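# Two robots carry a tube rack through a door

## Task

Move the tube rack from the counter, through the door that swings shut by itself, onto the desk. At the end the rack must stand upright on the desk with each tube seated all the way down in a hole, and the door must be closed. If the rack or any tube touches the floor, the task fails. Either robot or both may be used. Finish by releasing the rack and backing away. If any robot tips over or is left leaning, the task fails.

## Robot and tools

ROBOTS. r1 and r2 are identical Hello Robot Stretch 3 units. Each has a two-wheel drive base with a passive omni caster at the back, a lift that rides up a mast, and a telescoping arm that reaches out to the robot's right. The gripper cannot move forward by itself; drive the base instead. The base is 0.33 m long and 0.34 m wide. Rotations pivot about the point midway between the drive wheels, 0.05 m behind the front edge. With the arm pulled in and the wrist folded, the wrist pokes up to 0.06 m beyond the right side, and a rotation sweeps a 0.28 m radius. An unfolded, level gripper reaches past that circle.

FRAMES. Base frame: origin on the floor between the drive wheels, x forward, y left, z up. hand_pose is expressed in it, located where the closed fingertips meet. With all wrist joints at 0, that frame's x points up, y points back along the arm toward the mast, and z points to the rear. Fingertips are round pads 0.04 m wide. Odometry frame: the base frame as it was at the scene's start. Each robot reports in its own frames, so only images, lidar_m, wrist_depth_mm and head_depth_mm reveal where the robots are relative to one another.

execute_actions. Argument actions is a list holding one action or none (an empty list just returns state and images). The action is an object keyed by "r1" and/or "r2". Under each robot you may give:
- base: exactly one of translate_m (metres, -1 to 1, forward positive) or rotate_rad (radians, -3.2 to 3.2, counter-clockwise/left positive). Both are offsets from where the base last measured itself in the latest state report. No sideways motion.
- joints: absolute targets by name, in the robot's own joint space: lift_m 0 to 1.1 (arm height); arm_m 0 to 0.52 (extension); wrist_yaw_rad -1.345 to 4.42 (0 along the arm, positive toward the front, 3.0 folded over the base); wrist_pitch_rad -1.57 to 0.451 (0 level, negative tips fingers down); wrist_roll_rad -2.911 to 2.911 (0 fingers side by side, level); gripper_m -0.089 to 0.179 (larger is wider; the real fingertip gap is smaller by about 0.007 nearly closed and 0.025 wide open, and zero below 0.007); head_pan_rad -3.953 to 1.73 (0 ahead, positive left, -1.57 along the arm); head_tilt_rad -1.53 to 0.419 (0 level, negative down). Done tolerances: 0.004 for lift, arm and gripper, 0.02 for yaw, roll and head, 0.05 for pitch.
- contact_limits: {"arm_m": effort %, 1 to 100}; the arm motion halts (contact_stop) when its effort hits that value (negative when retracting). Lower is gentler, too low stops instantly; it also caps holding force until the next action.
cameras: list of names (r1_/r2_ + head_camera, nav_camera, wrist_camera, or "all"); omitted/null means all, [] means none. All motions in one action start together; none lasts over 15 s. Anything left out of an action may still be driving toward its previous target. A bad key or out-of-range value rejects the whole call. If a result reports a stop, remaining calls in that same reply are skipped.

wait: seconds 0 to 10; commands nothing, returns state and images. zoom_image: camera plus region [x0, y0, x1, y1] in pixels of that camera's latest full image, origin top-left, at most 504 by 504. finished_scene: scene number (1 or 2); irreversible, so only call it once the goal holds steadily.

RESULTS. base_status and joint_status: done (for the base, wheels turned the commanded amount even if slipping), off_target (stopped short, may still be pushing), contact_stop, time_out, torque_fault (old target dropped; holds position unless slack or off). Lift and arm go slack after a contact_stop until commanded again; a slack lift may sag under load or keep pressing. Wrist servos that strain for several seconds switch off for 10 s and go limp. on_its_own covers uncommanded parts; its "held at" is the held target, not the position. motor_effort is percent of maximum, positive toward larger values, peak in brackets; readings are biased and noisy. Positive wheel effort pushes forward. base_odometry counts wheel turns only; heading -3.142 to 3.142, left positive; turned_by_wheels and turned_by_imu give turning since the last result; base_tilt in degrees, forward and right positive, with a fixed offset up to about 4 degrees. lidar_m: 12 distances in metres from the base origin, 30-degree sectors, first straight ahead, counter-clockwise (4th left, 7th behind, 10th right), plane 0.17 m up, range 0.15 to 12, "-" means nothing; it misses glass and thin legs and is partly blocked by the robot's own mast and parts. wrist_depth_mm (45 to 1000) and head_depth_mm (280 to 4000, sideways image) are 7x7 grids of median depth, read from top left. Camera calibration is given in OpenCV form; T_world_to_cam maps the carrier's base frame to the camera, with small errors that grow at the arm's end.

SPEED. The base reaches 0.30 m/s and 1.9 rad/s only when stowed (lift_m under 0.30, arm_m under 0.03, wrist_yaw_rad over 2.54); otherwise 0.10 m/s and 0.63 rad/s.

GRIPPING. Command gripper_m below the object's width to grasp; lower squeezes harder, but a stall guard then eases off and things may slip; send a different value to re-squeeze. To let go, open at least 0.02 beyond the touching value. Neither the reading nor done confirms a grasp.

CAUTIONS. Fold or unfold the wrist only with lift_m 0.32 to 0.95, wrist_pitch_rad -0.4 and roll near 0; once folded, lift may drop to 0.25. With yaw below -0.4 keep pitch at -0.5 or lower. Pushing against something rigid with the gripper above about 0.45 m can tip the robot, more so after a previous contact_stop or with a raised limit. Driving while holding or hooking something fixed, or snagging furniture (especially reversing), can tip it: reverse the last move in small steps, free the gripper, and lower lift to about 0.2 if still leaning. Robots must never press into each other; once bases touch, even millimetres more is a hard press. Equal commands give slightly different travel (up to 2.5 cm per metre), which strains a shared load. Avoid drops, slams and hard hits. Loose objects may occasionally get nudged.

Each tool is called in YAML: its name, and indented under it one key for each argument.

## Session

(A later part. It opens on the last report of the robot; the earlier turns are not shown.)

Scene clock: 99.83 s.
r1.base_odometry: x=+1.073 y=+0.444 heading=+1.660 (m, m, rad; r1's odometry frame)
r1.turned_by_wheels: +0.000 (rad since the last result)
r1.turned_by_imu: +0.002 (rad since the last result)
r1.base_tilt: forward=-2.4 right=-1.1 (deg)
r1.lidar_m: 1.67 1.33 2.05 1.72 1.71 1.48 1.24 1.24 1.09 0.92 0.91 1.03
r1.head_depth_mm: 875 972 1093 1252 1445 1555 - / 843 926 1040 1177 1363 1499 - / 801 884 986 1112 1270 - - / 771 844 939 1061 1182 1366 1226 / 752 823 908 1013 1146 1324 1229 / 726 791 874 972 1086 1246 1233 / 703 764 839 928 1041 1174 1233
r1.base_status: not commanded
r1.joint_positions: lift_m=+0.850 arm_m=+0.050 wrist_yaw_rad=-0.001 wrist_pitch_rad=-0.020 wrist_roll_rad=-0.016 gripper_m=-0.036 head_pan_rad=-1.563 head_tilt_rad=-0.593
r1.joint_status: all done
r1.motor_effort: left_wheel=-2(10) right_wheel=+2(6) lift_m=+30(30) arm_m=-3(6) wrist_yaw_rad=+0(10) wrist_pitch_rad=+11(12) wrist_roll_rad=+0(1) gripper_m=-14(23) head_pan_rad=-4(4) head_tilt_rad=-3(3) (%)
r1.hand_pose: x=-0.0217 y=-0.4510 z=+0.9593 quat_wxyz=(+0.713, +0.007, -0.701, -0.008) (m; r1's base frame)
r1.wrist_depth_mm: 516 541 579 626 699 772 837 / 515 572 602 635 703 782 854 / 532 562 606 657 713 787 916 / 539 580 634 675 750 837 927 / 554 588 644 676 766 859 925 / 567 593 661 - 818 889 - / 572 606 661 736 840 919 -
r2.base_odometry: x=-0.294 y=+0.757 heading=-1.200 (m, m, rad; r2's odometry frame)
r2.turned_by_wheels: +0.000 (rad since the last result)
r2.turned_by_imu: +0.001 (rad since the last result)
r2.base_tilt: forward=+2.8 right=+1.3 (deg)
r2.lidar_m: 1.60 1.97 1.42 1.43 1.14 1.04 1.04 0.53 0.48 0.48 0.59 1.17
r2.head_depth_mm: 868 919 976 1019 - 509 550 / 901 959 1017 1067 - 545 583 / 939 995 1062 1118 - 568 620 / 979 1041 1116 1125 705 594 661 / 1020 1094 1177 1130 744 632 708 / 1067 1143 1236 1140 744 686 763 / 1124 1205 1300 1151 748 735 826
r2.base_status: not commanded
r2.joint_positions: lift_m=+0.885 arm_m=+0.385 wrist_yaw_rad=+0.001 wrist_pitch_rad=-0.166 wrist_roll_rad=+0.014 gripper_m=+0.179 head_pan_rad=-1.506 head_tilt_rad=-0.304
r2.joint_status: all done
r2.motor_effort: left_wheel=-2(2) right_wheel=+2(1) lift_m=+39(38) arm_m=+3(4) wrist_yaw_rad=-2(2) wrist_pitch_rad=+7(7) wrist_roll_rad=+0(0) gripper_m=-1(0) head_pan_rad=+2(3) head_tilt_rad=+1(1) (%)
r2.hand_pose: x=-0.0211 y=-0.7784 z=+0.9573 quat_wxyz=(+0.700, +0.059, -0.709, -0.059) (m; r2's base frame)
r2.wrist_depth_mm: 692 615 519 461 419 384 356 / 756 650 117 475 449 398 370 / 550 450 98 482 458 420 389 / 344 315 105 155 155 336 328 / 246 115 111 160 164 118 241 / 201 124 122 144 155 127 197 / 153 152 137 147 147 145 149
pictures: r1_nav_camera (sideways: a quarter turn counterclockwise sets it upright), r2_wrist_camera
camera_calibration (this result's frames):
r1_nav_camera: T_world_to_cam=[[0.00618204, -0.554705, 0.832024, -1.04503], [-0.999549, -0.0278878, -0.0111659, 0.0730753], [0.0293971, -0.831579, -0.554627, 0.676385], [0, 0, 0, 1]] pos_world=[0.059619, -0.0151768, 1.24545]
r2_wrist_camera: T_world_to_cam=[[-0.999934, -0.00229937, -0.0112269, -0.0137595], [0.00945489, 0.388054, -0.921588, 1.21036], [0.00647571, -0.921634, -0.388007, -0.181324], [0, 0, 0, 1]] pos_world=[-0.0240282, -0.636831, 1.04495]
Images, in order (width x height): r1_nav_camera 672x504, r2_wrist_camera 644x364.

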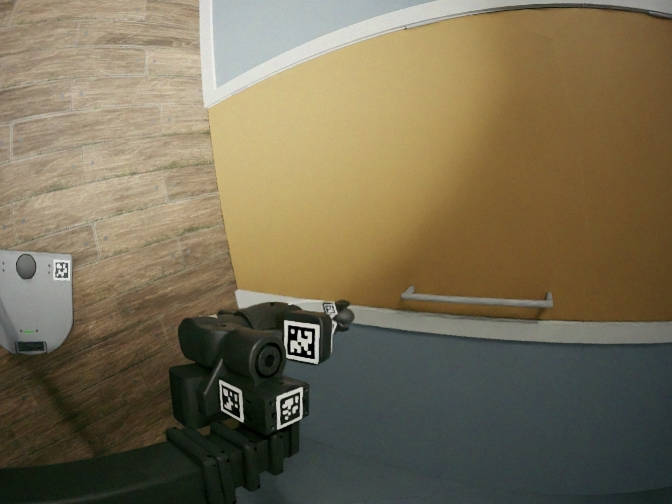

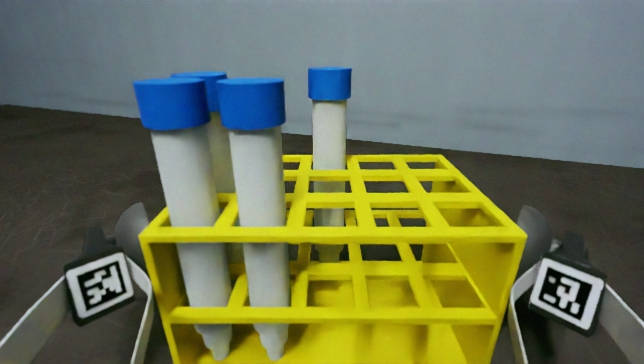

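execute_actions:
  actions:
    - {"r1":{"joints":{"arm_m":0.52,"gripper_m":0.1}},"r2":{"joints":{"gripper_m":0.05}}}
  cameras: []

execute_actions:
  actions:
    - {"r1":{"joints":{"gripper_m":-0.085}},"r2":{"joints":{"lift_m":0.95}}}
  cameras: ["r1_wrist_camera"]

execute_actions:
  actions:
    - {"r1":{"joints":{"arm_m":0.45}},"r2":{"joints":{"arm_m":0.0}}}
  cameras: ["r1_wrist_camera","r2_wrist_camera"]

Scene clock: 110.63 s.
r1.base_odometry: x=+1.073 y=+0.444 heading=+1.660 (m, m, rad; r1's odometry frame)
r1.turned_by_wheels: +0.000 (rad since the last result)
r1.turned_by_imu: +0.003 (rad since the last result)
r1.base_tilt: forward=-2.4 right=-0.9 (deg)
r1.lidar_m: 1.67 1.33 2.06 1.72 1.71 1.48 1.24 1.24 1.09 0.92 0.91 1.03
r1.head_depth_mm: 870 967 1094 1248 1420 - 1186 / 839 929 1038 1153 1376 1431 1221 / 801 885 961 1140 1274 1418 1226 / 771 846 917 1083 1212 1377 1227 / 750 825 909 1012 1140 1316 1226 / 725 792 872 963 1083 1249 1230 / 703 766 837 926 1035 1178 1231
r1.base_status: not commanded
r1.joint_positions: lift_m=+0.850 arm_m=+0.520 wrist_yaw_rad=-0.001 wrist_pitch_rad=-0.020 wrist_roll_rad=-0.016 gripper_m=+0.100 head_pan_rad=-1.563 head_tilt_rad=-0.593
r1.joint_status: all done
r1.motor_effort: left_wheel=-3(2) right_wheel=+1(1) lift_m=+30(30) arm_m=+5(4) wrist_yaw_rad=+0(1) wrist_pitch_rad=+11(11) wrist_roll_rad=+0(0) gripper_m=-1(80) head_pan_rad=-4(5) head_tilt_rad=-4(4) (%)
r1.hand_pose: x=-0.0216 y=-0.9203 z=+0.9593 quat_wxyz=(+0.713, +0.007, -0.701, -0.008) (m; r1's base frame)
r1.wrist_depth_mm: 158 166 181 188 208 218 259 / 161 171 185 193 214 224 268 / 165 173 189 197 221 233 276 / 169 178 192 203 226 256 291 / 172 182 200 209 232 264 297 / 175 183 208 215 240 280 313 / 178 187 210 216 244 282 327
r2.base_odometry: x=-0.294 y=+0.757 heading=-1.200 (m, m, rad; r2's odometry frame)
r2.turned_by_wheels: +0.000 (rad since the last result)
r2.turned_by_imu: +0.001 (rad since the last result)
r2.base_tilt: forward=+2.9 right=+1.3 (deg)
r2.lidar_m: 1.60 1.97 1.42 1.43 1.14 1.04 1.04 0.53 0.48 0.48 0.59 1.17
r2.head_depth_mm: 869 918 977 1020 - 510 549 / 902 955 1014 1066 - 545 584 / 939 1000 1064 1119 - 568 619 / 977 1040 1119 1121 703 593 660 / 1022 1096 1173 1130 740 631 709 / 1070 1150 1233 1143 744 684 763 / 1119 1208 1306 1146 746 739 829
r2.base_status: not commanded
r2.joint_positions: lift_m=+0.885 arm_m=+0.385 wrist_yaw_rad=+0.001 wrist_pitch_rad=-0.166 wrist_roll_rad=+0.014 gripper_m=+0.065 head_pan_rad=-1.506 head_tilt_rad=-0.304
r2.joint_status: gripper_m off_target (ended at +0.065, target +0.050)
r2.on_its_own: gripper_m is held at +0.064, not at your +0.050, by its stall guard, which is still easing
r2.motor_effort: left_wheel=-2(2) right_wheel=+1(1) lift_m=+39(39) arm_m=+2(2) wrist_yaw_rad=-2(1) wrist_pitch_rad=+7(7) wrist_roll_rad=+0(0) gripper_m=-31(99) head_pan_rad=+1(2) head_tilt_rad=+1(1) (%)
r2.hand_pose: x=-0.0211 y=-0.7784 z=+0.9573 quat_wxyz=(+0.700, +0.059, -0.709, -0.059) (m; r2's base frame)
r2.wrist_depth_mm: 703 598 534 468 417 384 351 / 743 649 113 468 443 404 371 / 558 551 115 190 468 431 388 / 341 338 123 168 168 334 332 / 244 246 133 160 159 139 239 / 192 - 141 170 170 139 190 / - 156 153 152 152 153 154
pictures: none
No camera images: the call's "cameras" was empty. Leave "cameras" out to get every camera's image.

Scene clock: 112.97 s.
r1.base_odometry: x=+1.073 y=+0.444 heading=+1.660 (m, m, rad; r1's odometry frame)
r1.turned_by_wheels: +0.000 (rad since the last result)
r1.turned_by_imu: +0.000 (rad since the last result)
r1.base_tilt: forward=-2.4 right=-0.9 (deg)
r1.lidar_m: 1.67 1.33 2.05 1.72 1.72 1.48 1.24 1.24 1.09 0.91 0.91 1.02
r1.head_depth_mm: 876 969 1095 1245 1421 - 1194 / 841 927 1033 1143 1381 1425 1222 / 800 884 965 1139 1281 1429 1226 / 769 842 921 1077 1204 1365 1227 / 748 817 904 1005 1143 1318 1234 / 723 787 871 964 1085 1241 1233 / 697 761 835 924 1034 1172 1232
r1.base_status: not commanded
r1.joint_positions: lift_m=+0.850 arm_m=+0.520 wrist_yaw_rad=-0.014 wrist_pitch_rad=-0.019 wrist_roll_rad=-0.016 gripper_m=-0.083 head_pan_rad=-1.563 head_tilt_rad=-0.593
r1.joint_status: all done
r1.motor_effort: left_wheel=-10(10) right_wheel=+7(7) lift_m=+30(30) arm_m=+2(5) wrist_yaw_rad=+12(12) wrist_pitch_rad=+11(11) wrist_roll_rad=+0(0) gripper_m=-39(100) head_pan_rad=-4(5) head_tilt_rad=-3(4) (%)
r1.hand_pose: x=-0.0251 y=-0.9206 z=+0.9595 quat_wxyz=(+0.713, +0.002, -0.701, -0.012) (m; r1's base frame)
r1.wrist_depth_mm: 154 162 176 128 206 237 267 / 157 166 180 132 212 243 275 / 161 171 184 135 218 253 284 / 164 172 188 140 224 261 294 / 167 177 193 143 232 270 309 / 171 182 197 144 238 278 320 / 176 185 199 217 245 288 331
r2.base_odometry: x=-0.294 y=+0.757 heading=-1.200 (m, m, rad; r2's odometry frame)
r2.turned_by_wheels: +0.000 (rad since the last result)
r2.turned_by_imu: +0.000 (rad since the last result)
r2.base_tilt: forward=+2.8 right=+1.2 (deg)
r2.lidar_m: 1.60 1.97 1.42 1.43 1.14 1.04 1.05 0.53 0.48 0.48 0.59 1.17
r2.head_depth_mm: 869 922 975 1014 694 543 545 / 904 956 1022 - 698 544 585 / 940 997 1066 - 699 568 618 / 978 1041 1118 1049 737 593 662 / 1018 1088 1171 1133 741 633 709 / 1066 1143 1238 1141 743 685 765 / 1119 1206 1307 1152 747 734 828
r2.base_status: not commanded
r2.joint_positions: lift_m=+0.950 arm_m=+0.385 wrist_yaw_rad=+0.001 wrist_pitch_rad=-0.175 wrist_roll_rad=+0.014 gripper_m=+0.078 head_pan_rad=-1.506 head_tilt_rad=-0.304
r2.joint_status: all done
r2.on_its_own: gripper_m is held at +0.077, not at your +0.050, by its stall guard, which is still easing
r2.motor_effort: left_wheel=-2(2) right_wheel=+1(1) lift_m=+40(41) arm_m=+2(3) wrist_yaw_rad=-2(1) wrist_pitch_rad=+11(12) wrist_roll_rad=+0(0) gripper_m=-27(32) head_pan_rad=+2(2) head_tilt_rad=+1(1) (%)
r2.hand_pose: x=-0.0211 y=-0.7778 z=+1.0198 quat_wxyz=(+0.700, +0.062, -0.709, -0.062) (m; r2's base frame)
r2.wrist_depth_mm: 678 597 516 471 418 387 355 / 759 656 116 480 450 405 374 / 785 700 118 195 463 428 387 / 487 488 125 175 172 446 413 / 358 357 134 162 162 139 349 / 280 - 142 172 172 139 277 / 236 230 153 158 158 223 228
pictures: r1_wrist_camera
camera_calibration (this result's frames):
r1_wrist_camera: T_world_to_cam=[[-0.999533, 0.0285238, 0.0109188, -0.00807816], [-0.00534144, 0.188737, -0.982013, 1.15149], [-0.0300715, -0.981613, -0.188497, -0.555169], [0, 0, 0, 1]] pos_world=[-0.0186186, -0.76206, 1.02622]
Images, in order (width x height): r1_wrist_camera 644x364.

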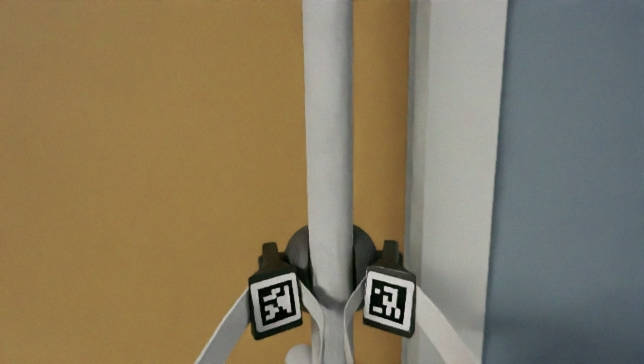

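Scene clock: 116.97 s.
r1.base_odometry: x=+1.073 y=+0.444 heading=+1.660 (m, m, rad; r1's odometry frame)
r1.turned_by_wheels: +0.000 (rad since the last result)
r1.turned_by_imu: +0.001 (rad since the last result)
r1.base_tilt: forward=-2.5 right=-0.9 (deg)
r1.lidar_m: 1.67 1.33 2.05 1.71 1.71 1.48 1.24 1.24 1.09 0.86 0.87 1.02
r1.head_depth_mm: 873 969 1090 1246 1412 - 1196 / 839 928 1038 1170 1377 1470 1228 / 781 865 962 1161 1260 1400 1227 / 707 772 849 979 1110 1289 1227 / 694 763 843 940 1067 1238 1228 / 677 740 819 911 1021 1181 1237 / 660 721 791 879 989 1132 1231
r1.base_status: not commanded
r1.joint_positions: lift_m=+0.850 arm_m=+0.450 wrist_yaw_rad=-0.076 wrist_pitch_rad=-0.020 wrist_roll_rad=-0.016 gripper_m=-0.063 head_pan_rad=-1.563 head_tilt_rad=-0.593
r1.joint_status: all done
r1.on_its_own: wrist_yaw_rad is held at -0.064, not at your +0.000, by its stall guard, which is not easing now; gripper_m is held at -0.064, not at your -0.085, by its stall guard, which is still easing
r1.motor_effort: left_wheel=-10(23) right_wheel=+7(17) lift_m=+31(31) arm_m=-4(10) wrist_yaw_rad=+10(40) wrist_pitch_rad=+11(12) wrist_roll_rad=+1(1) gripper_m=-30(39) head_pan_rad=-5(4) head_tilt_rad=-3(3) (%)
r1.hand_pose: x=-0.0407 y=-0.8504 z=+0.9593 quat_wxyz=(+0.712, -0.019, -0.701, -0.034) (m; r1's base frame)
r1.wrist_depth_mm: 158 166 178 129 286 343 394 / 160 169 183 133 295 349 410 / 163 173 185 136 301 361 427 / 167 177 191 140 310 379 443 / 172 181 196 144 326 386 459 / 174 185 196 144 365 403 477 / 177 191 205 219 295 428 502
r2.base_odometry: x=-0.294 y=+0.757 heading=-1.200 (m, m, rad; r2's odometry frame)
r2.turned_by_wheels: +0.000 (rad since the last result)
r2.turned_by_imu: +0.001 (rad since the last result)
r2.base_tilt: forward=+2.8 right=+1.3 (deg)
r2.lidar_m: 1.60 1.97 1.42 1.43 1.14 1.04 1.04 0.53 0.48 0.48 0.59 1.17
r2.head_depth_mm: 868 919 976 1020 728 524 550 / 900 957 1020 1049 731 407 - / 935 998 1064 1098 701 401 - / 977 1045 1115 1124 735 398 660 / 1024 1091 1174 1131 740 646 709 / 1069 1141 1235 1139 744 686 764 / 1121 1205 1310 1146 751 738 826
r2.base_status: not commanded
r2.joint_positions: lift_m=+0.950 arm_m=+0.003 wrist_yaw_rad=+0.001 wrist_pitch_rad=-0.176 wrist_roll_rad=+0.014 gripper_m=+0.096 head_pan_rad=-1.506 head_tilt_rad=-0.304
r2.joint_status: all done
joint sent to its limit — the command would take r2.arm_m past its lower limit, so that joint was sent only as far as its limit.
r2.on_its_own: gripper_m is held at +0.095, not at your +0.050, by its stall guard, which is not easing now
r2.motor_effort: left_wheel=-2(2) right_wheel=+1(1) lift_m=+40(40) arm_m=-3(4) wrist_yaw_rad=-2(2) wrist_pitch_rad=+12(12) wrist_roll_rad=+0(0) gripper_m=-21(28) head_pan_rad=+2(3) head_tilt_rad=+1(1) (%)
r2.hand_pose: x=-0.0212 y=-0.3958 z=+1.0196 quat_wxyz=(+0.700, +0.062, -0.709, -0.063) (m; r2's base frame)
r2.wrist_depth_mm: - - 917 826 744 669 615 / - - 116 833 792 695 642 / 796 830 118 632 771 698 685 / 493 493 125 166 167 490 484 / 506 396 134 162 162 140 354 / 611 - 140 173 172 139 278 / 770 536 154 158 154 242 229
pictures: r1_wrist_camera, r2_wrist_camera
camera_calibration (this result's frames):
r1_wrist_camera: T_world_to_cam=[[-0.995928, 0.0894861, 0.0109792, 0.0262564], [0.00621151, 0.189594, -0.981843, 1.13897], [-0.0899429, -0.977776, -0.189378, -0.485099], [0, 0, 0, 1]] pos_world=[-0.0245564, -0.692609, 1.02613]
r2_wrist_camera: T_world_to_cam=[[-0.999935, -0.00169227, -0.0112342, -0.0120544], [0.0096334, 0.397875, -0.917389, 1.11892], [0.00602226, -0.917438, -0.397833, 0.207143], [0, 0, 0, 1]] pos_world=[-0.0240801, -0.255171, 1.10876]
Images, in order (width x height): r1_wrist_camera 644x364, r2_wrist_camera 644x364.

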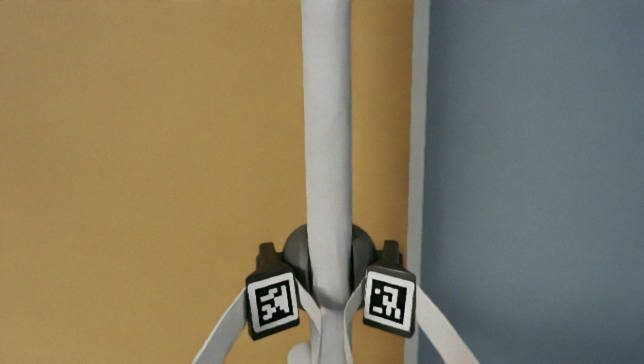

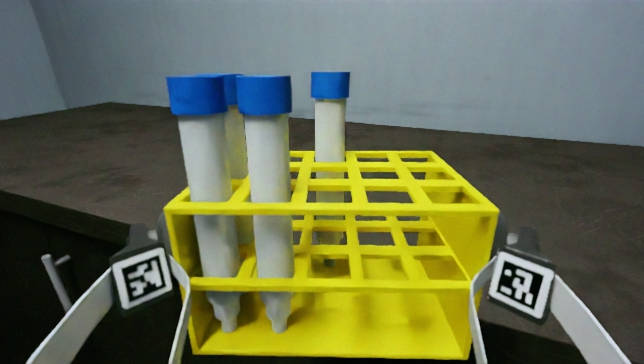

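execute_actions:
  actions:
    - {"r1":{"joints":{"arm_m":0.07}},"r2":{"base":{"translate_m":0.9},"joints":{"wrist_yaw_rad":1.57,"head_pan_rad":0,"head_tilt_rad":-0.8}}}
  cameras: ["r1_nav_camera"]

execute_actions:
  actions:
    - {"r1":{"joints":{"gripper_m":0.05,"arm_m":0.01}}}
  cameras: []

execute_actions:
  actions:
    - {"r1":{"base":{"rotate_rad":-0.35},"joints":{"wrist_yaw_rad":-0.3}}}
  cameras: []

execute_actions:
  actions:
    - {"r1":{"joints":{"arm_m":0.4,"wrist_yaw_rad":1.0}},"r2":{"base":{"rotate_rad":1.2}}}
  cameras: ["r1_nav_camera","r2_nav_camera"]

Scene clock: 142.03 s.
r1.base_odometry: x=+1.073 y=+0.444 heading=+1.661 (m, m, rad; r1's odometry frame)
r1.turned_by_wheels: +0.001 (rad since the last result)
r1.turned_by_imu: +0.006 (rad since the last result)
r1.base_tilt: forward=-2.3 right=-0.9 (deg)
r1.lidar_m: 1.67 1.93 1.32 1.72 1.71 1.48 1.24 1.24 1.09 0.52 0.59 1.01
r1.head_depth_mm: 871 970 1094 1250 1449 - - / 812 914 1028 1178 1354 - - / 401 440 487 545 614 - - / 399 435 482 546 624 779 903 / 418 461 513 580 665 778 941 / 427 472 526 598 687 809 987 / 437 483 543 617 711 844 1035
r1.base_status: not commanded
r1.joint_positions: lift_m=+0.850 arm_m=+0.071 wrist_yaw_rad=+0.013 wrist_pitch_rad=-0.024 wrist_roll_rad=-0.015 gripper_m=-0.032 head_pan_rad=-1.563 head_tilt_rad=-0.593
r1.joint_status: all done
r1.on_its_own: gripper_m is held at -0.033, not at your -0.085, by its stall guard, which is not easing now; wrist_yaw_rad is at rest, and its effort (-21) is outside its rest range (-12 to +12)
r1.motor_effort: left_wheel=+3(15) right_wheel=-4(15) lift_m=+30(31) arm_m=-6(8) wrist_yaw_rad=-21(71) wrist_pitch_rad=+13(14) wrist_roll_rad=+0(0) gripper_m=-21(27) head_pan_rad=-4(5) head_tilt_rad=-3(3) (%)
r1.hand_pose: x=-0.0181 y=-0.4711 z=+0.9584 quat_wxyz=(+0.713, +0.013, -0.701, -0.004) (m; r1's base frame)
r1.wrist_depth_mm: 248 233 218 146 193 736 788 / 257 240 225 149 196 737 825 / 264 247 232 155 203 769 848 / 278 256 239 215 208 809 876 / 285 265 245 158 212 816 948 / 297 274 259 161 218 853 937 / 308 283 262 238 227 875 -
r2.base_odometry: x=+0.032 y=-0.082 heading=-1.200 (m, m, rad; r2's odometry frame)
r2.turned_by_wheels: +0.000 (rad since the last result)
r2.turned_by_imu: +0.003 (rad since the last result)
r2.base_tilt: forward=+2.8 right=+1.3 (deg)
r2.lidar_m: 0.75 0.93 1.85 1.39 1.40 1.88 1.38 0.88 0.80 0.80 0.82 0.75
r2.head_depth_mm: 601 682 794 859 304 1249 1104 / 619 708 825 931 306 1230 1105 / 640 736 865 1045 1336 1256 1113 / 663 764 906 1106 1361 1256 1111 / 687 798 953 1176 1404 1255 1114 / 712 833 1000 1250 1434 1257 1114 / 740 872 1056 1346 1443 1262 1120
r2.base_status: done
r2.joint_positions: lift_m=+0.950 arm_m=+0.003 wrist_yaw_rad=+1.568 wrist_pitch_rad=-0.176 wrist_roll_rad=+0.014 gripper_m=+0.096 head_pan_rad=-0.007 head_tilt_rad=-0.790
r2.joint_status: all done
r2.on_its_own: gripper_m is held at +0.095, not at your +0.050, by its stall guard, which is not easing now
r2.motor_effort: left_wheel=-3(3) right_wheel=+2(6) lift_m=+40(39) arm_m=-3(3) wrist_yaw_rad=+2(5) wrist_pitch_rad=+12(12) wrist_roll_rad=+0(0) gripper_m=-20(20) head_pan_rad=+2(29) head_tilt_rad=-3(19) (%)
r2.hand_pose: x=+0.2267 y=-0.1486 z=+1.0196 quat_wxyz=(+0.540, +0.545, -0.458, +0.449) (m; r2's base frame)
r2.wrist_depth_mm: 875 764 669 593 541 496 462 / 973 826 117 618 574 525 486 / - 879 118 638 615 536 508 / - - 124 167 168 581 528 / - - 135 162 161 139 557 / - - 141 171 172 139 589 / - - 153 159 154 692 609
pictures: r1_nav_camera (sideways: a quarter turn counterclockwise sets it upright)
camera_calibration (this result's frames):
r1_nav_camera: T_world_to_cam=[[0.00618032, -0.554757, 0.831989, -1.04498], [-0.999549, -0.0278833, -0.0111671, 0.0730769], [0.0293936, -0.831545, -0.554679, 0.676453], [0, 0, 0, 1]] pos_world=[0.0596189, -0.0151735, 1.24545]
Images, in order (width x height): r1_nav_camera 672x504.

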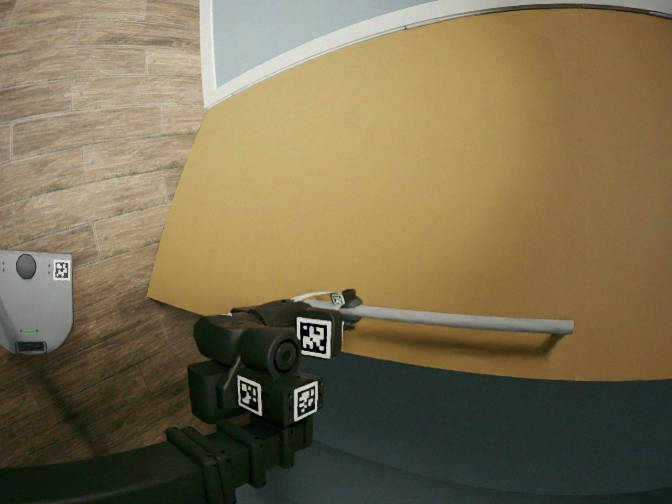

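Scene clock: 143.63 s.
r1.base_odometry: x=+1.073 y=+0.444 heading=+1.660 (m, m, rad; r1's odometry frame)
r1.turned_by_wheels: +0.000 (rad since the last result)
r1.turned_by_imu: +0.000 (rad since the last result)
r1.base_tilt: forward=-2.5 right=-1.0 (deg)
r1.lidar_m: 1.67 1.93 1.32 1.72 1.71 1.49 1.24 1.24 1.10 0.64 0.68 1.02
r1.head_depth_mm: 876 971 1090 1248 1450 1471 - / 824 919 1043 1180 1368 1471 - / 492 538 596 679 786 - - / 495 544 603 674 769 881 1120 / 504 555 616 693 792 922 1105 / 509 559 620 701 798 936 1123 / 511 563 628 706 806 948 1138
r1.base_status: not commanded
r1.joint_positions: lift_m=+0.850 arm_m=+0.010 wrist_yaw_rad=-0.009 wrist_pitch_rad=-0.022 wrist_roll_rad=-0.015 gripper_m=+0.050 head_pan_rad=-1.563 head_tilt_rad=-0.593
r1.joint_status: all done
r1.motor_effort: left_wheel=-2(3) right_wheel=+1(5) lift_m=+31(30) arm_m=-3(6) wrist_yaw_rad=-2(21) wrist_pitch_rad=+12(13) wrist_roll_rad=+0(0) gripper_m=+0(79) head_pan_rad=-4(4) head_tilt_rad=-3(4) (%)
r1.hand_pose: x=-0.0238 y=-0.4110 z=+0.9588 quat_wxyz=(+0.713, +0.005, -0.701, -0.011) (m; r1's base frame)
r1.wrist_depth_mm: 382 379 368 359 734 797 929 / 392 386 374 369 766 831 924 / 406 403 389 380 777 834 956 / 420 410 398 387 777 900 962 / 428 421 410 402 831 897 - / 445 432 423 417 - 951 - / 456 451 435 431 898 - -
r2.base_odometry: x=+0.032 y=-0.082 heading=-1.200 (m, m, rad; r2's odometry frame)
r2.turned_by_wheels: +0.000 (rad since the last result)
r2.turned_by_imu: +0.000 (rad since the last result)
r2.base_tilt: forward=+2.8 right=+1.2 (deg)
r2.lidar_m: 0.75 0.93 1.84 1.39 1.41 1.88 1.38 0.88 0.80 0.80 0.82 0.75
r2.head_depth_mm: 599 684 795 864 303 1252 1106 / 620 708 827 930 306 1227 1108 / 640 737 866 1048 1333 1258 1112 / 662 765 904 1108 1358 1254 1113 / 685 797 950 1178 1404 1254 1112 / 712 832 1000 1255 1442 1255 1116 / 740 872 1056 1344 1448 1262 1118
r2.base_status: not commanded
r2.joint_positions: lift_m=+0.950 arm_m=+0.003 wrist_yaw_rad=+1.568 wrist_pitch_rad=-0.176 wrist_roll_rad=+0.014 gripper_m=+0.096 head_pan_rad=-0.007 head_tilt_rad=-0.790
r2.joint_status: not commanded
r2.on_its_own: gripper_m is held at +0.095, not at your +0.050, by its stall guard, which is not easing now
r2.motor_effort: left_wheel=-3(3) right_wheel=+1(1) lift_m=+40(40) arm_m=-3(3) wrist_yaw_rad=+2(1) wrist_pitch_rad=+12(12) wrist_roll_rad=+0(0) gripper_m=-20(21) head_pan_rad=+3(2) head_tilt_rad=-4(3) (%)
r2.hand_pose: x=+0.2267 y=-0.1486 z=+1.0196 quat_wxyz=(+0.540, +0.545, -0.458, +0.449) (m; r2's base frame)
r2.wrist_depth_mm: 914 808 659 607 533 499 457 / 976 834 117 615 572 525 477 / - 888 119 638 619 551 503 / - - 125 166 165 575 521 / - - 134 162 161 139 549 / - - 142 172 172 139 578 / - - 152 159 155 686 608
pictures: none
No camera images: the call's "cameras" was empty. Leave "cameras" out to get every camera's image.

Scene clock: 145.17 s.
r1.base_odometry: x=+1.073 y=+0.444 heading=+1.310 (m, m, rad; r1's odometry frame)
r1.turned_by_wheels: -0.350 (rad since the last result)
r1.turned_by_imu: -0.346 (rad since the last result)
r1.base_tilt: forward=-2.5 right=-1.0 (deg)
r1.lidar_m: 1.14 1.93 1.95 1.31 1.71 1.73 1.35 1.24 1.25 0.98 0.91 0.92
r1.head_depth_mm: 1171 1259 1352 1477 1614 1478 - / 1154 1291 1450 1609 1769 1518 - / 1048 1160 1302 1480 1667 - - / 965 1060 1167 1313 1486 1478 1244 / 889 969 1060 1174 1318 1421 1237 / 824 890 971 1062 1182 1317 1235 / 766 819 893 977 1073 1186 1233
r1.base_status: done
r1.joint_positions: lift_m=+0.850 arm_m=+0.010 wrist_yaw_rad=-0.298 wrist_pitch_rad=-0.022 wrist_roll_rad=-0.015 gripper_m=+0.050 head_pan_rad=-1.563 head_tilt_rad=-0.593
r1.joint_status: all done
r1.motor_effort: left_wheel=+4(11) right_wheel=-2(4) lift_m=+31(30) arm_m=-3(3) wrist_yaw_rad=-2(5) wrist_pitch_rad=+12(12) wrist_roll_rad=+0(0) gripper_m=+0(0) head_pan_rad=-4(5) head_tilt_rad=-3(3) (%)
r1.hand_pose: x=-0.0966 y=-0.3997 z=+0.9588 quat_wxyz=(+0.704, -0.096, -0.695, -0.114) (m; r1's base frame)
r1.wrist_depth_mm: 601 726 938 - - 876 763 / 611 739 951 - - 867 781 / 617 729 923 - - 908 814 / 622 752 941 - - 937 809 / 603 759 949 - - 939 829 / 629 766 879 - - 979 864 / 623 764 - - - 976 866
r2.base_odometry: x=+0.032 y=-0.082 heading=-1.200 (m, m, rad; r2's odometry frame)
r2.turned_by_wheels: +0.000 (rad since the last result)
r2.turned_by_imu: +0.000 (rad since the last result)
r2.base_tilt: forward=+2.9 right=+1.3 (deg)
r2.lidar_m: 0.75 0.93 1.85 2.38 1.35 1.88 1.38 0.88 0.80 0.80 0.82 0.75
r2.head_depth_mm: 600 682 791 862 304 1247 1104 / 620 708 829 929 306 1231 1106 / 640 736 865 1047 1334 1255 1109 / 663 765 906 1108 1358 1255 1111 / 688 798 952 1172 1407 1259 1116 / 712 831 1002 1253 1437 1259 1115 / 738 869 1059 1345 1449 1262 1116
r2.base_status: not commanded
r2.joint_positions: lift_m=+0.950 arm_m=+0.003 wrist_yaw_rad=+1.568 wrist_pitch_rad=-0.176 wrist_roll_rad=+0.014 gripper_m=+0.096 head_pan_rad=-0.007 head_tilt_rad=-0.790
r2.joint_status: not commanded
r2.on_its_own: gripper_m is held at +0.095, not at your +0.050, by its stall guard, which is not easing now
r2.motor_effort: left_wheel=-3(3) right_wheel=+2(2) lift_m=+40(39) arm_m=-3(3) wrist_yaw_rad=+3(1) wrist_pitch_rad=+12(12) wrist_roll_rad=+0(0) gripper_m=-22(21) head_pan_rad=+3(3) head_tilt_rad=-3(3) (%)
r2.hand_pose: x=+0.2267 y=-0.1486 z=+1.0196 quat_wxyz=(+0.540, +0.545, -0.458, +0.449) (m; r2's base frame)
r2.wrist_depth_mm: 869 759 679 598 541 490 453 / 994 818 116 616 581 523 476 / - 921 119 633 600 542 511 / - - 124 166 166 579 524 / - - 135 162 162 140 559 / - - 140 172 173 139 584 / - - 153 158 154 696 617
pictures: none
No camera images: the call's "cameras" was empty. Leave "cameras" out to get every camera's image.

Scene clock: 149.23 s.
r1.base_odometry: x=+1.073 y=+0.444 heading=+1.310 (m, m, rad; r1's odometry frame)
r1.turned_by_wheels: +0.000 (rad since the last result)
r1.turned_by_imu: +0.001 (rad since the last result)
r1.base_tilt: forward=-2.4 right=-0.9 (deg)
r1.lidar_m: 1.14 1.94 1.44 1.45 1.71 1.73 1.35 1.24 1.25 0.98 0.91 0.92
r1.head_depth_mm: 1169 1261 1357 1479 1539 - 1194 / 1154 1294 1442 1566 1730 1462 1223 / 1048 1164 1281 1543 1677 1476 1230 / 963 1058 1168 - 1483 1487 1228 / 890 972 1060 - 1313 1415 1232 / 820 892 971 1064 1176 1320 1230 / 767 821 891 977 1073 1193 1235
r1.base_status: not commanded
r1.joint_positions: lift_m=+0.850 arm_m=+0.400 wrist_yaw_rad=+0.999 wrist_pitch_rad=-0.022 wrist_roll_rad=-0.015 gripper_m=+0.050 head_pan_rad=-1.563 head_tilt_rad=-0.593
r1.joint_status: all done
r1.motor_effort: left_wheel=+3(3) right_wheel=-2(2) lift_m=+31(30) arm_m=+4(4) wrist_yaw_rad=+1(2) wrist_pitch_rad=+12(12) wrist_roll_rad=+0(0) gripper_m=+0(1) head_pan_rad=-4(4) head_tilt_rad=-3(3) (%)
r1.hand_pose: x=+0.1935 y=-0.6831 z=+0.9589 quat_wxyz=(+0.630, +0.343, -0.612, +0.334) (m; r1's base frame)
r1.wrist_depth_mm: 523 480 432 397 373 343 316 / 549 487 449 415 382 355 327 / 576 504 463 418 382 362 329 / 579 529 482 434 401 369 338 / 624 542 505 442 403 376 345 / 629 574 526 466 - 374 358 / 645 600 524 474 443 382 365
r2.base_odometry: x=+0.032 y=-0.082 heading=+0.000 (m, m, rad; r2's odometry frame)
r2.turned_by_wheels: +1.200 (rad since the last result)
r2.turned_by_imu: +1.198 (rad since the last result)
r2.base_tilt: forward=+2.9 right=+1.3 (deg)
r2.lidar_m: 2.37 1.35 1.95 1.88 1.14 0.83 0.80 0.82 0.78 0.75 0.77 1.06
r2.head_depth_mm: 1959 2005 1910 1060 304 1251 1109 / 2055 2336 2044 1647 306 1225 1112 / 2049 2315 2040 1683 1432 1255 1111 / 2039 2307 2048 1675 1449 1254 1113 / 2050 2329 2049 1698 1438 1255 1111 / 2040 2339 2062 1689 1450 1259 1114 / 2029 2324 2060 1704 1450 1263 1117
r2.base_status: done
r2.joint_positions: lift_m=+0.950 arm_m=+0.003 wrist_yaw_rad=+1.568 wrist_pitch_rad=-0.176 wrist_roll_rad=+0.014 gripper_m=+0.096 head_pan_rad=-0.007 head_tilt_rad=-0.790
r2.joint_status: not commanded
r2.on_its_own: gripper_m is held at +0.095, not at your +0.050, by its stall guard, which is not easing now
r2.motor_effort: left_wheel=-4(9) right_wheel=+3(9) lift_m=+39(40) arm_m=-3(3) wrist_yaw_rad=+1(2) wrist_pitch_rad=+12(12) wrist_roll_rad=+0(0) gripper_m=-20(20) head_pan_rad=+3(2) head_tilt_rad=-4(3) (%)
r2.hand_pose: x=+0.2267 y=-0.1485 z=+1.0196 quat_wxyz=(+0.540, +0.545, -0.458, +0.449) (m; r2's base frame)
r2.wrist_depth_mm: - - - - - - 707 / - - 117 - - - 710 / - - 119 - - - 713 / - - 124 167 165 - 719 / - - 134 162 161 139 707 / - - 141 173 172 139 678 / - - 153 159 154 993 676
pictures: r1_nav_camera (sideways: a quarter turn counterclockwise sets it upright), r2_nav_camera (sideways: a quarter turn counterclockwise sets it upright)
camera_calibration (this result's frames):
r1_nav_camera: T_world_to_cam=[[0.00617338, -0.554757, 0.831989, -1.04498], [-0.999549, -0.0278708, -0.0111671, 0.0730769], [0.0293832, -0.831545, -0.554679, 0.676453], [0, 0, 0, 1]] pos_world=[0.0596187, -0.0151742, 1.24545]
r2_nav_camera: T_world_to_cam=[[0.698527, -0.0300243, 0.714954, -0.887905], [0.00846997, -0.998702, -0.0502157, 0.116342], [0.715534, 0.0411326, -0.697366, 0.856131], [0, 0, 0, 1]] pos_world=[0.00664911, 0.054317, 1.23769]
Images, in order (width x height): r1_nav_camera 672x504, r2_nav_camera 672x504.

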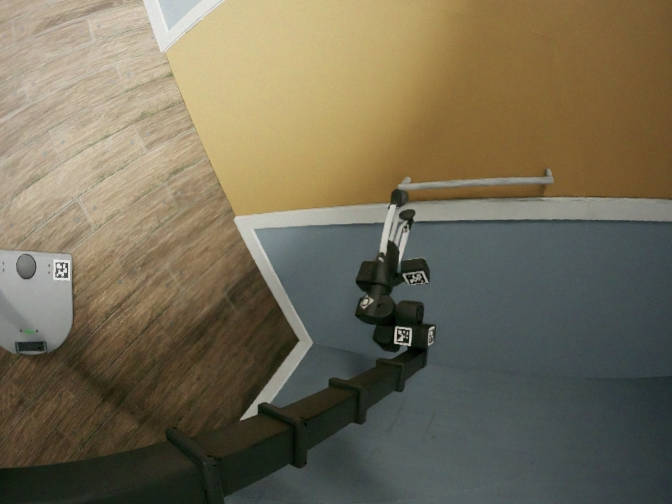

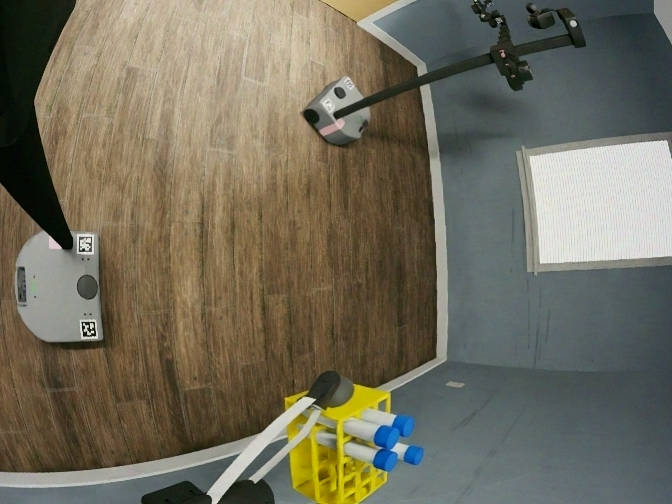

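execute_actions:
  actions:
    - {"r1":{"base":{"rotate_rad":-0.22},"joints":{"arm_m":0.01,"wrist_yaw_rad":-0.3,"gripper_m":0.12}},"r2":{"base":{"translate_m":0.3}}}
  cameras: []

execute_actions:
  actions:
    - {"r1":{"base":{"translate_m":0.75}},"r2":{"base":{"translate_m":0.95}}}
  cameras: []

execute_actions:
  actions:
    - {"r1":{"base":{"rotate_rad":-0.73},"joints":{"arm_m":0.45,"wrist_yaw_rad":1.0}},"r2":{"base":{"rotate_rad":1.57}}}
  cameras: ["r1_nav_camera","r1_wrist_camera","r2_nav_camera"]

Scene clock: 163.53 s.
r1.base_odometry: x=+1.073 y=+0.444 heading=+1.091 (m, m, rad; r1's odometry frame)
r1.turned_by_wheels: -0.220 (rad since the last result)
r1.turned_by_imu: -0.215 (rad since the last result)
r1.base_tilt: forward=-2.4 right=-1.1 (deg)
r1.lidar_m: 1.00 1.57 1.93 1.20 1.72 1.71 1.53 1.25 1.24 1.13 0.92 0.91
r1.head_depth_mm: 1037 1126 1221 1342 1473 1469 - / 1112 1200 1321 1449 1632 1540 - / 1185 1289 1428 1601 1731 - - / 1210 1316 1469 1637 1759 1471 1244 / 1083 1174 1282 1405 1569 1485 1227 / 975 1047 1129 1230 1344 1425 1237 / 881 943 1010 1083 1171 1286 1232
r1.base_status: done
r1.joint_positions: lift_m=+0.850 arm_m=+0.010 wrist_yaw_rad=-0.299 wrist_pitch_rad=-0.022 wrist_roll_rad=-0.015 gripper_m=+0.120 head_pan_rad=-1.563 head_tilt_rad=-0.593
r1.joint_status: all done
r1.motor_effort: left_wheel=+2(11) right_wheel=-1(6) lift_m=+30(30) arm_m=-3(3) wrist_yaw_rad=-1(2) wrist_pitch_rad=+12(12) wrist_roll_rad=+0(0) gripper_m=+0(80) head_pan_rad=-5(4) head_tilt_rad=-3(3) (%)
r1.hand_pose: x=-0.0969 y=-0.3996 z=+0.9589 quat_wxyz=(+0.704, -0.097, -0.695, -0.114) (m; r1's base frame)
r1.wrist_depth_mm: 712 918 - - 922 867 767 / 713 892 - - 964 873 790 / 711 905 - - 947 867 810 / 738 950 - - - 897 826 / 736 941 - - - 900 832 / 730 881 - - - - 880 / 738 - - - - - 880
r2.base_odometry: x=+0.332 y=-0.082 heading=-0.001 (m, m, rad; r2's odometry frame)
r2.turned_by_wheels: +0.000 (rad since the last result)
r2.turned_by_imu: +0.001 (rad since the last result)
r2.base_tilt: forward=+2.8 right=+1.4 (deg)
r2.lidar_m: 2.07 2.15 1.11 1.88 1.57 1.14 1.10 1.07 0.78 0.75 0.77 1.05
r2.head_depth_mm: 1785 1979 1906 1059 305 1246 1109 / 1808 2070 2030 1636 306 1229 1107 / 1793 2065 2037 1689 1435 1258 1110 / 1785 2055 2039 1692 1442 1257 1109 / 1784 2047 2052 1688 1440 1251 1112 / 1768 2041 2051 1695 1448 1261 1116 / 1767 2027 2057 1693 1444 1262 1113
r2.base_status: done
r2.joint_positions: lift_m=+0.950 arm_m=+0.003 wrist_yaw_rad=+1.568 wrist_pitch_rad=-0.176 wrist_roll_rad=+0.014 gripper_m=+0.096 head_pan_rad=-0.007 head_tilt_rad=-0.790
r2.joint_status: not commanded
r2.on_its_own: gripper_m is held at +0.095, not at your +0.050, by its stall guard, which is not easing now
r2.motor_effort: left_wheel=-4(6) right_wheel=+3(8) lift_m=+39(40) arm_m=-3(3) wrist_yaw_rad=+1(2) wrist_pitch_rad=+12(12) wrist_roll_rad=+0(0) gripper_m=-19(21) head_pan_rad=+3(2) head_tilt_rad=-3(3) (%)
r2.hand_pose: x=+0.2267 y=-0.1485 z=+1.0196 quat_wxyz=(+0.540, +0.545, -0.458, +0.449) (m; r2's base frame)
r2.wrist_depth_mm: - - - - - - 708 / - - 117 - - - 712 / - - 119 - - - 710 / - - 124 167 167 - 698 / - - 134 161 161 139 706 / - - 142 172 171 139 671 / - - 152 158 153 - 670
pictures: none
No camera images: the call's "cameras" was empty. Leave "cameras" out to get every camera's image.

Scene clock: 174.00 s.
r1.base_odometry: x=+1.419 y=+1.109 heading=+1.091 (m, m, rad; r1's odometry frame)
r1.turned_by_wheels: +0.000 (rad since the last result)
r1.turned_by_imu: +0.006 (rad since the last result)
r1.base_tilt: forward=-2.5 right=-1.0 (deg)
r1.lidar_m: 0.37 0.57 1.47 1.60 2.31 1.49 2.11 1.72 0.82 0.41 0.34 0.32
r1.head_depth_mm: 654 746 877 1186 1502 1474 - / 562 639 736 866 1062 1388 - / 478 531 598 684 816 - - / 417 457 505 565 630 740 854 / 369 400 437 481 535 603 689 / 331 356 385 419 459 508 567 / 300 320 344 371 402 438 482
r1.base_status: done
r1.joint_positions: lift_m=+0.850 arm_m=+0.010 wrist_yaw_rad=-0.299 wrist_pitch_rad=-0.022 wrist_roll_rad=-0.015 gripper_m=+0.120 head_pan_rad=-1.563 head_tilt_rad=-0.593
r1.joint_status: not commanded
r1.motor_effort: left_wheel=+3(9) right_wheel=-1(2) lift_m=+30(30) arm_m=-3(3) wrist_yaw_rad=-1(1) wrist_pitch_rad=+12(12) wrist_roll_rad=+0(0) gripper_m=+0(1) head_pan_rad=-5(5) head_tilt_rad=-3(4) (%)
r1.hand_pose: x=-0.0969 y=-0.3996 z=+0.9589 quat_wxyz=(+0.704, -0.097, -0.695, -0.114) (m; r1's base frame)
r1.wrist_depth_mm: 198 244 339 533 - - - / 200 246 342 554 - - - / 199 248 351 556 - - - / 201 248 349 571 - - - / 202 253 357 605 - - - / 205 234 386 615 - - - / 206 268 374 632 - - -
r2.base_odometry: x=+1.282 y=-0.083 heading=-0.001 (m, m, rad; r2's odometry frame)
r2.turned_by_wheels: +0.000 (rad since the last result)
r2.turned_by_imu: +0.002 (rad since the last result)
r2.base_tilt: forward=+2.8 right=+1.2 (deg)
r2.lidar_m: 1.12 1.16 1.58 1.89 1.95 2.13 2.05 1.06 0.77 0.74 0.77 1.04
r2.head_depth_mm: 966 1114 1321 912 304 1252 1108 / 963 1111 1311 1507 305 1235 1109 / 958 1107 1309 1562 1443 1252 1110 / 955 1106 1297 1576 1431 1253 1114 / 946 1078 1296 1580 1443 1260 1110 / 941 1074 1286 1565 1441 1264 1112 / 938 1070 1277 1558 1448 1262 1122
r2.base_status: done
r2.joint_positions: lift_m=+0.950 arm_m=+0.003 wrist_yaw_rad=+1.568 wrist_pitch_rad=-0.176 wrist_roll_rad=+0.014 gripper_m=+0.096 head_pan_rad=-0.007 head_tilt_rad=-0.790
r2.joint_status: not commanded
r2.on_its_own: gripper_m is held at +0.095, not at your +0.050, by its stall guard, which is not easing now
r2.motor_effort: left_wheel=-5(6) right_wheel=+3(8) lift_m=+39(40) arm_m=-3(3) wrist_yaw_rad=+2(0) wrist_pitch_rad=+12(12) wrist_roll_rad=+0(0) gripper_m=-20(21) head_pan_rad=+2(2) head_tilt_rad=-3(3) (%)
r2.hand_pose: x=+0.2267 y=-0.1485 z=+1.0196 quat_wxyz=(+0.540, +0.545, -0.458, +0.449) (m; r2's base frame)
r2.wrist_depth_mm: 953 904 950 941 965 903 702 / - - 117 973 982 981 712 / - - 119 - - - 710 / - - 125 166 167 964 689 / - - 134 162 161 139 705 / - - 142 172 172 138 660 / - - 153 159 154 - 685
pictures: none
No camera images: the call's "cameras" was empty. Leave "cameras" out to get every camera's image.

Scene clock: 178.43 s.
r1.base_odometry: x=+1.419 y=+1.109 heading=+0.361 (m, m, rad; r1's odometry frame)
r1.turned_by_wheels: -0.730 (rad since the last result)
r1.turned_by_imu: -0.721 (rad since the last result)
r1.base_tilt: forward=-2.4 right=-1.1 (deg)
r1.lidar_m: 0.32 0.34 0.45 1.11 1.50 1.98 2.29 1.62 1.80 1.55 0.50 0.35
r1.head_depth_mm: 1443 1584 1769 1974 1980 - 1188 / 1436 1569 1738 1923 1787 1478 1225 / 1419 1560 1692 2002 1848 1470 1230 / 1408 1542 1713 2003 1864 1480 1229 / 1397 1528 1673 1979 1868 1484 1227 / 1390 1522 1657 1803 1671 1444 1228 / 1265 1209 1173 1112 1066 1057 1020
r1.base_status: done
r1.joint_positions: lift_m=+0.850 arm_m=+0.450 wrist_yaw_rad=+0.999 wrist_pitch_rad=-0.022 wrist_roll_rad=-0.015 gripper_m=+0.120 head_pan_rad=-1.563 head_tilt_rad=-0.593
r1.joint_status: all done
r1.motor_effort: left_wheel=+3(10) right_wheel=-2(4) lift_m=+30(30) arm_m=+5(5) wrist_yaw_rad=+1(2) wrist_pitch_rad=+12(12) wrist_roll_rad=+0(0) gripper_m=+0(0) head_pan_rad=-4(4) head_tilt_rad=-3(3) (%)
r1.hand_pose: x=+0.1936 y=-0.7331 z=+0.9589 quat_wxyz=(+0.629, +0.343, -0.612, +0.334) (m; r1's base frame)
r1.wrist_depth_mm: 230 255 287 341 421 542 760 / 233 258 300 348 439 561 776 / 234 264 306 353 445 579 803 / 240 267 314 362 460 598 824 / 244 272 324 372 474 657 843 / 249 269 333 384 483 - 872 / 251 289 341 394 495 657 869
r2.base_odometry: x=+1.282 y=-0.083 heading=+1.569 (m, m, rad; r2's odometry frame)
r2.turned_by_wheels: +1.570 (rad since the last result)
r2.turned_by_imu: +1.567 (rad since the last result)
r2.base_tilt: forward=+2.9 right=+1.2 (deg)
r2.lidar_m: 1.89 1.63 2.13 2.05 1.06 0.77 0.74 0.77 1.05 1.12 1.16 1.58
r2.head_depth_mm: 1638 1897 2020 1731 305 1246 1107 / 1649 1890 2028 1650 305 1227 1106 / 1627 1878 2045 1689 1444 1256 1111 / 1628 1878 2046 1689 1436 1252 1112 / 1623 1879 2039 1691 1440 1255 1116 / 1615 1865 2042 1702 1441 1261 1116 / 1614 1853 1811 1676 1441 1261 1118
r2.base_status: done
r2.joint_positions: lift_m=+0.950 arm_m=+0.003 wrist_yaw_rad=+1.568 wrist_pitch_rad=-0.176 wrist_roll_rad=+0.014 gripper_m=+0.096 head_pan_rad=-0.007 head_tilt_rad=-0.790
r2.joint_status: not commanded
r2.on_its_own: gripper_m is held at +0.095, not at your +0.050, by its stall guard, which is not easing now
r2.motor_effort: left_wheel=-4(10) right_wheel=+4(8) lift_m=+40(40) arm_m=-2(3) wrist_yaw_rad=+1(2) wrist_pitch_rad=+12(12) wrist_roll_rad=+0(0) gripper_m=-19(21) head_pan_rad=+3(2) head_tilt_rad=-4(3) (%)
r2.hand_pose: x=+0.2267 y=-0.1485 z=+1.0196 quat_wxyz=(+0.540, +0.545, -0.458, +0.449) (m; r2's base frame)
r2.wrist_depth_mm: - - - - - - - / - - 116 - - - - / - - 119 - - - - / - - 124 167 166 - - / - - 135 162 162 139 - / - - 142 172 172 139 - / - - 153 158 153 - -
pictures: r1_nav_camera (sideways: a quarter turn counterclockwise sets it upright), r1_wrist_camera, r2_nav_camera (sideways: a quarter turn counterclockwise sets it upright)
camera_calibration (this result's frames):
r1_nav_camera: T_world_to_cam=[[0.00614972, -0.55476, 0.831988, -1.04498], [-0.99955, -0.0278281, -0.0111672, 0.073077], [0.0293477, -0.831545, -0.554681, 0.676456], [0, 0, 0, 1]] pos_world=[0.059618, -0.0151763, 1.24545]
r1_wrist_camera: T_world_to_cam=[[-0.553152, -0.83301, 0.0108296, -0.512707], [-0.164841, 0.0966997, -0.981569, 1.07965], [0.816609, -0.544742, -0.190803, -0.20602], [0, 0, 0, 1]] pos_world=[0.0626029, -0.64372, 1.02599]
r2_nav_camera: T_world_to_cam=[[0.698646, -0.0300127, 0.714838, -0.887754], [0.00847943, -0.998702, -0.0502183, 0.116345], [0.715417, 0.0411462, -0.697485, 0.856286], [0, 0, 0, 1]] pos_world=[0.00663749, 0.0543171, 1.23769]
Images, in order (width x height): r1_nav_camera 672x504, r1_wrist_camera 644x364, r2_nav_camera 672x504.

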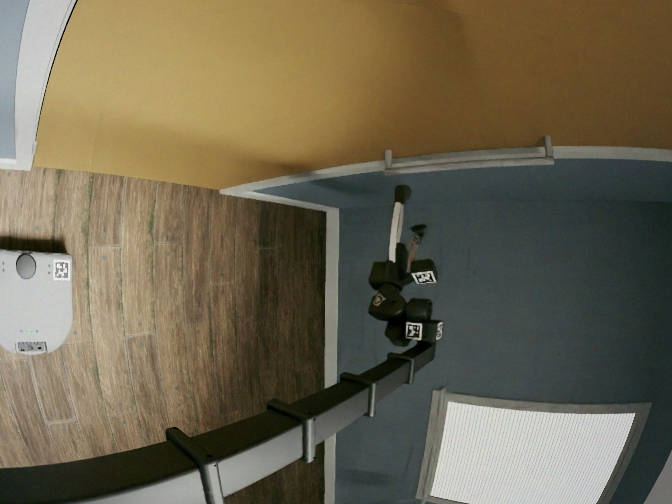

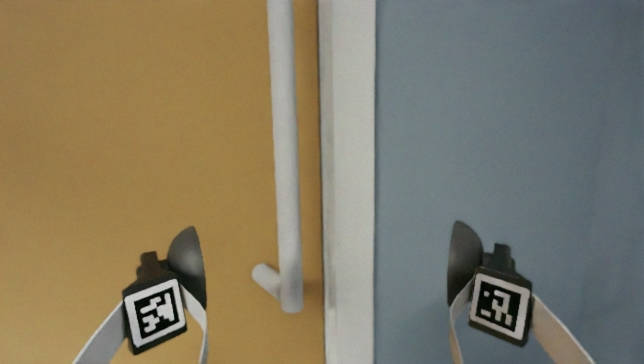

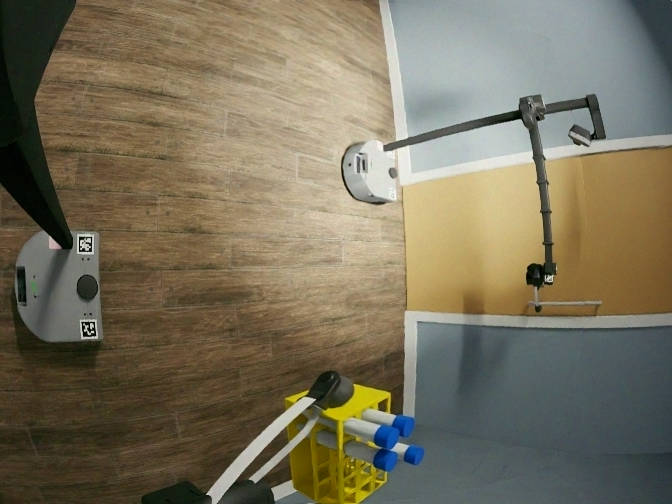

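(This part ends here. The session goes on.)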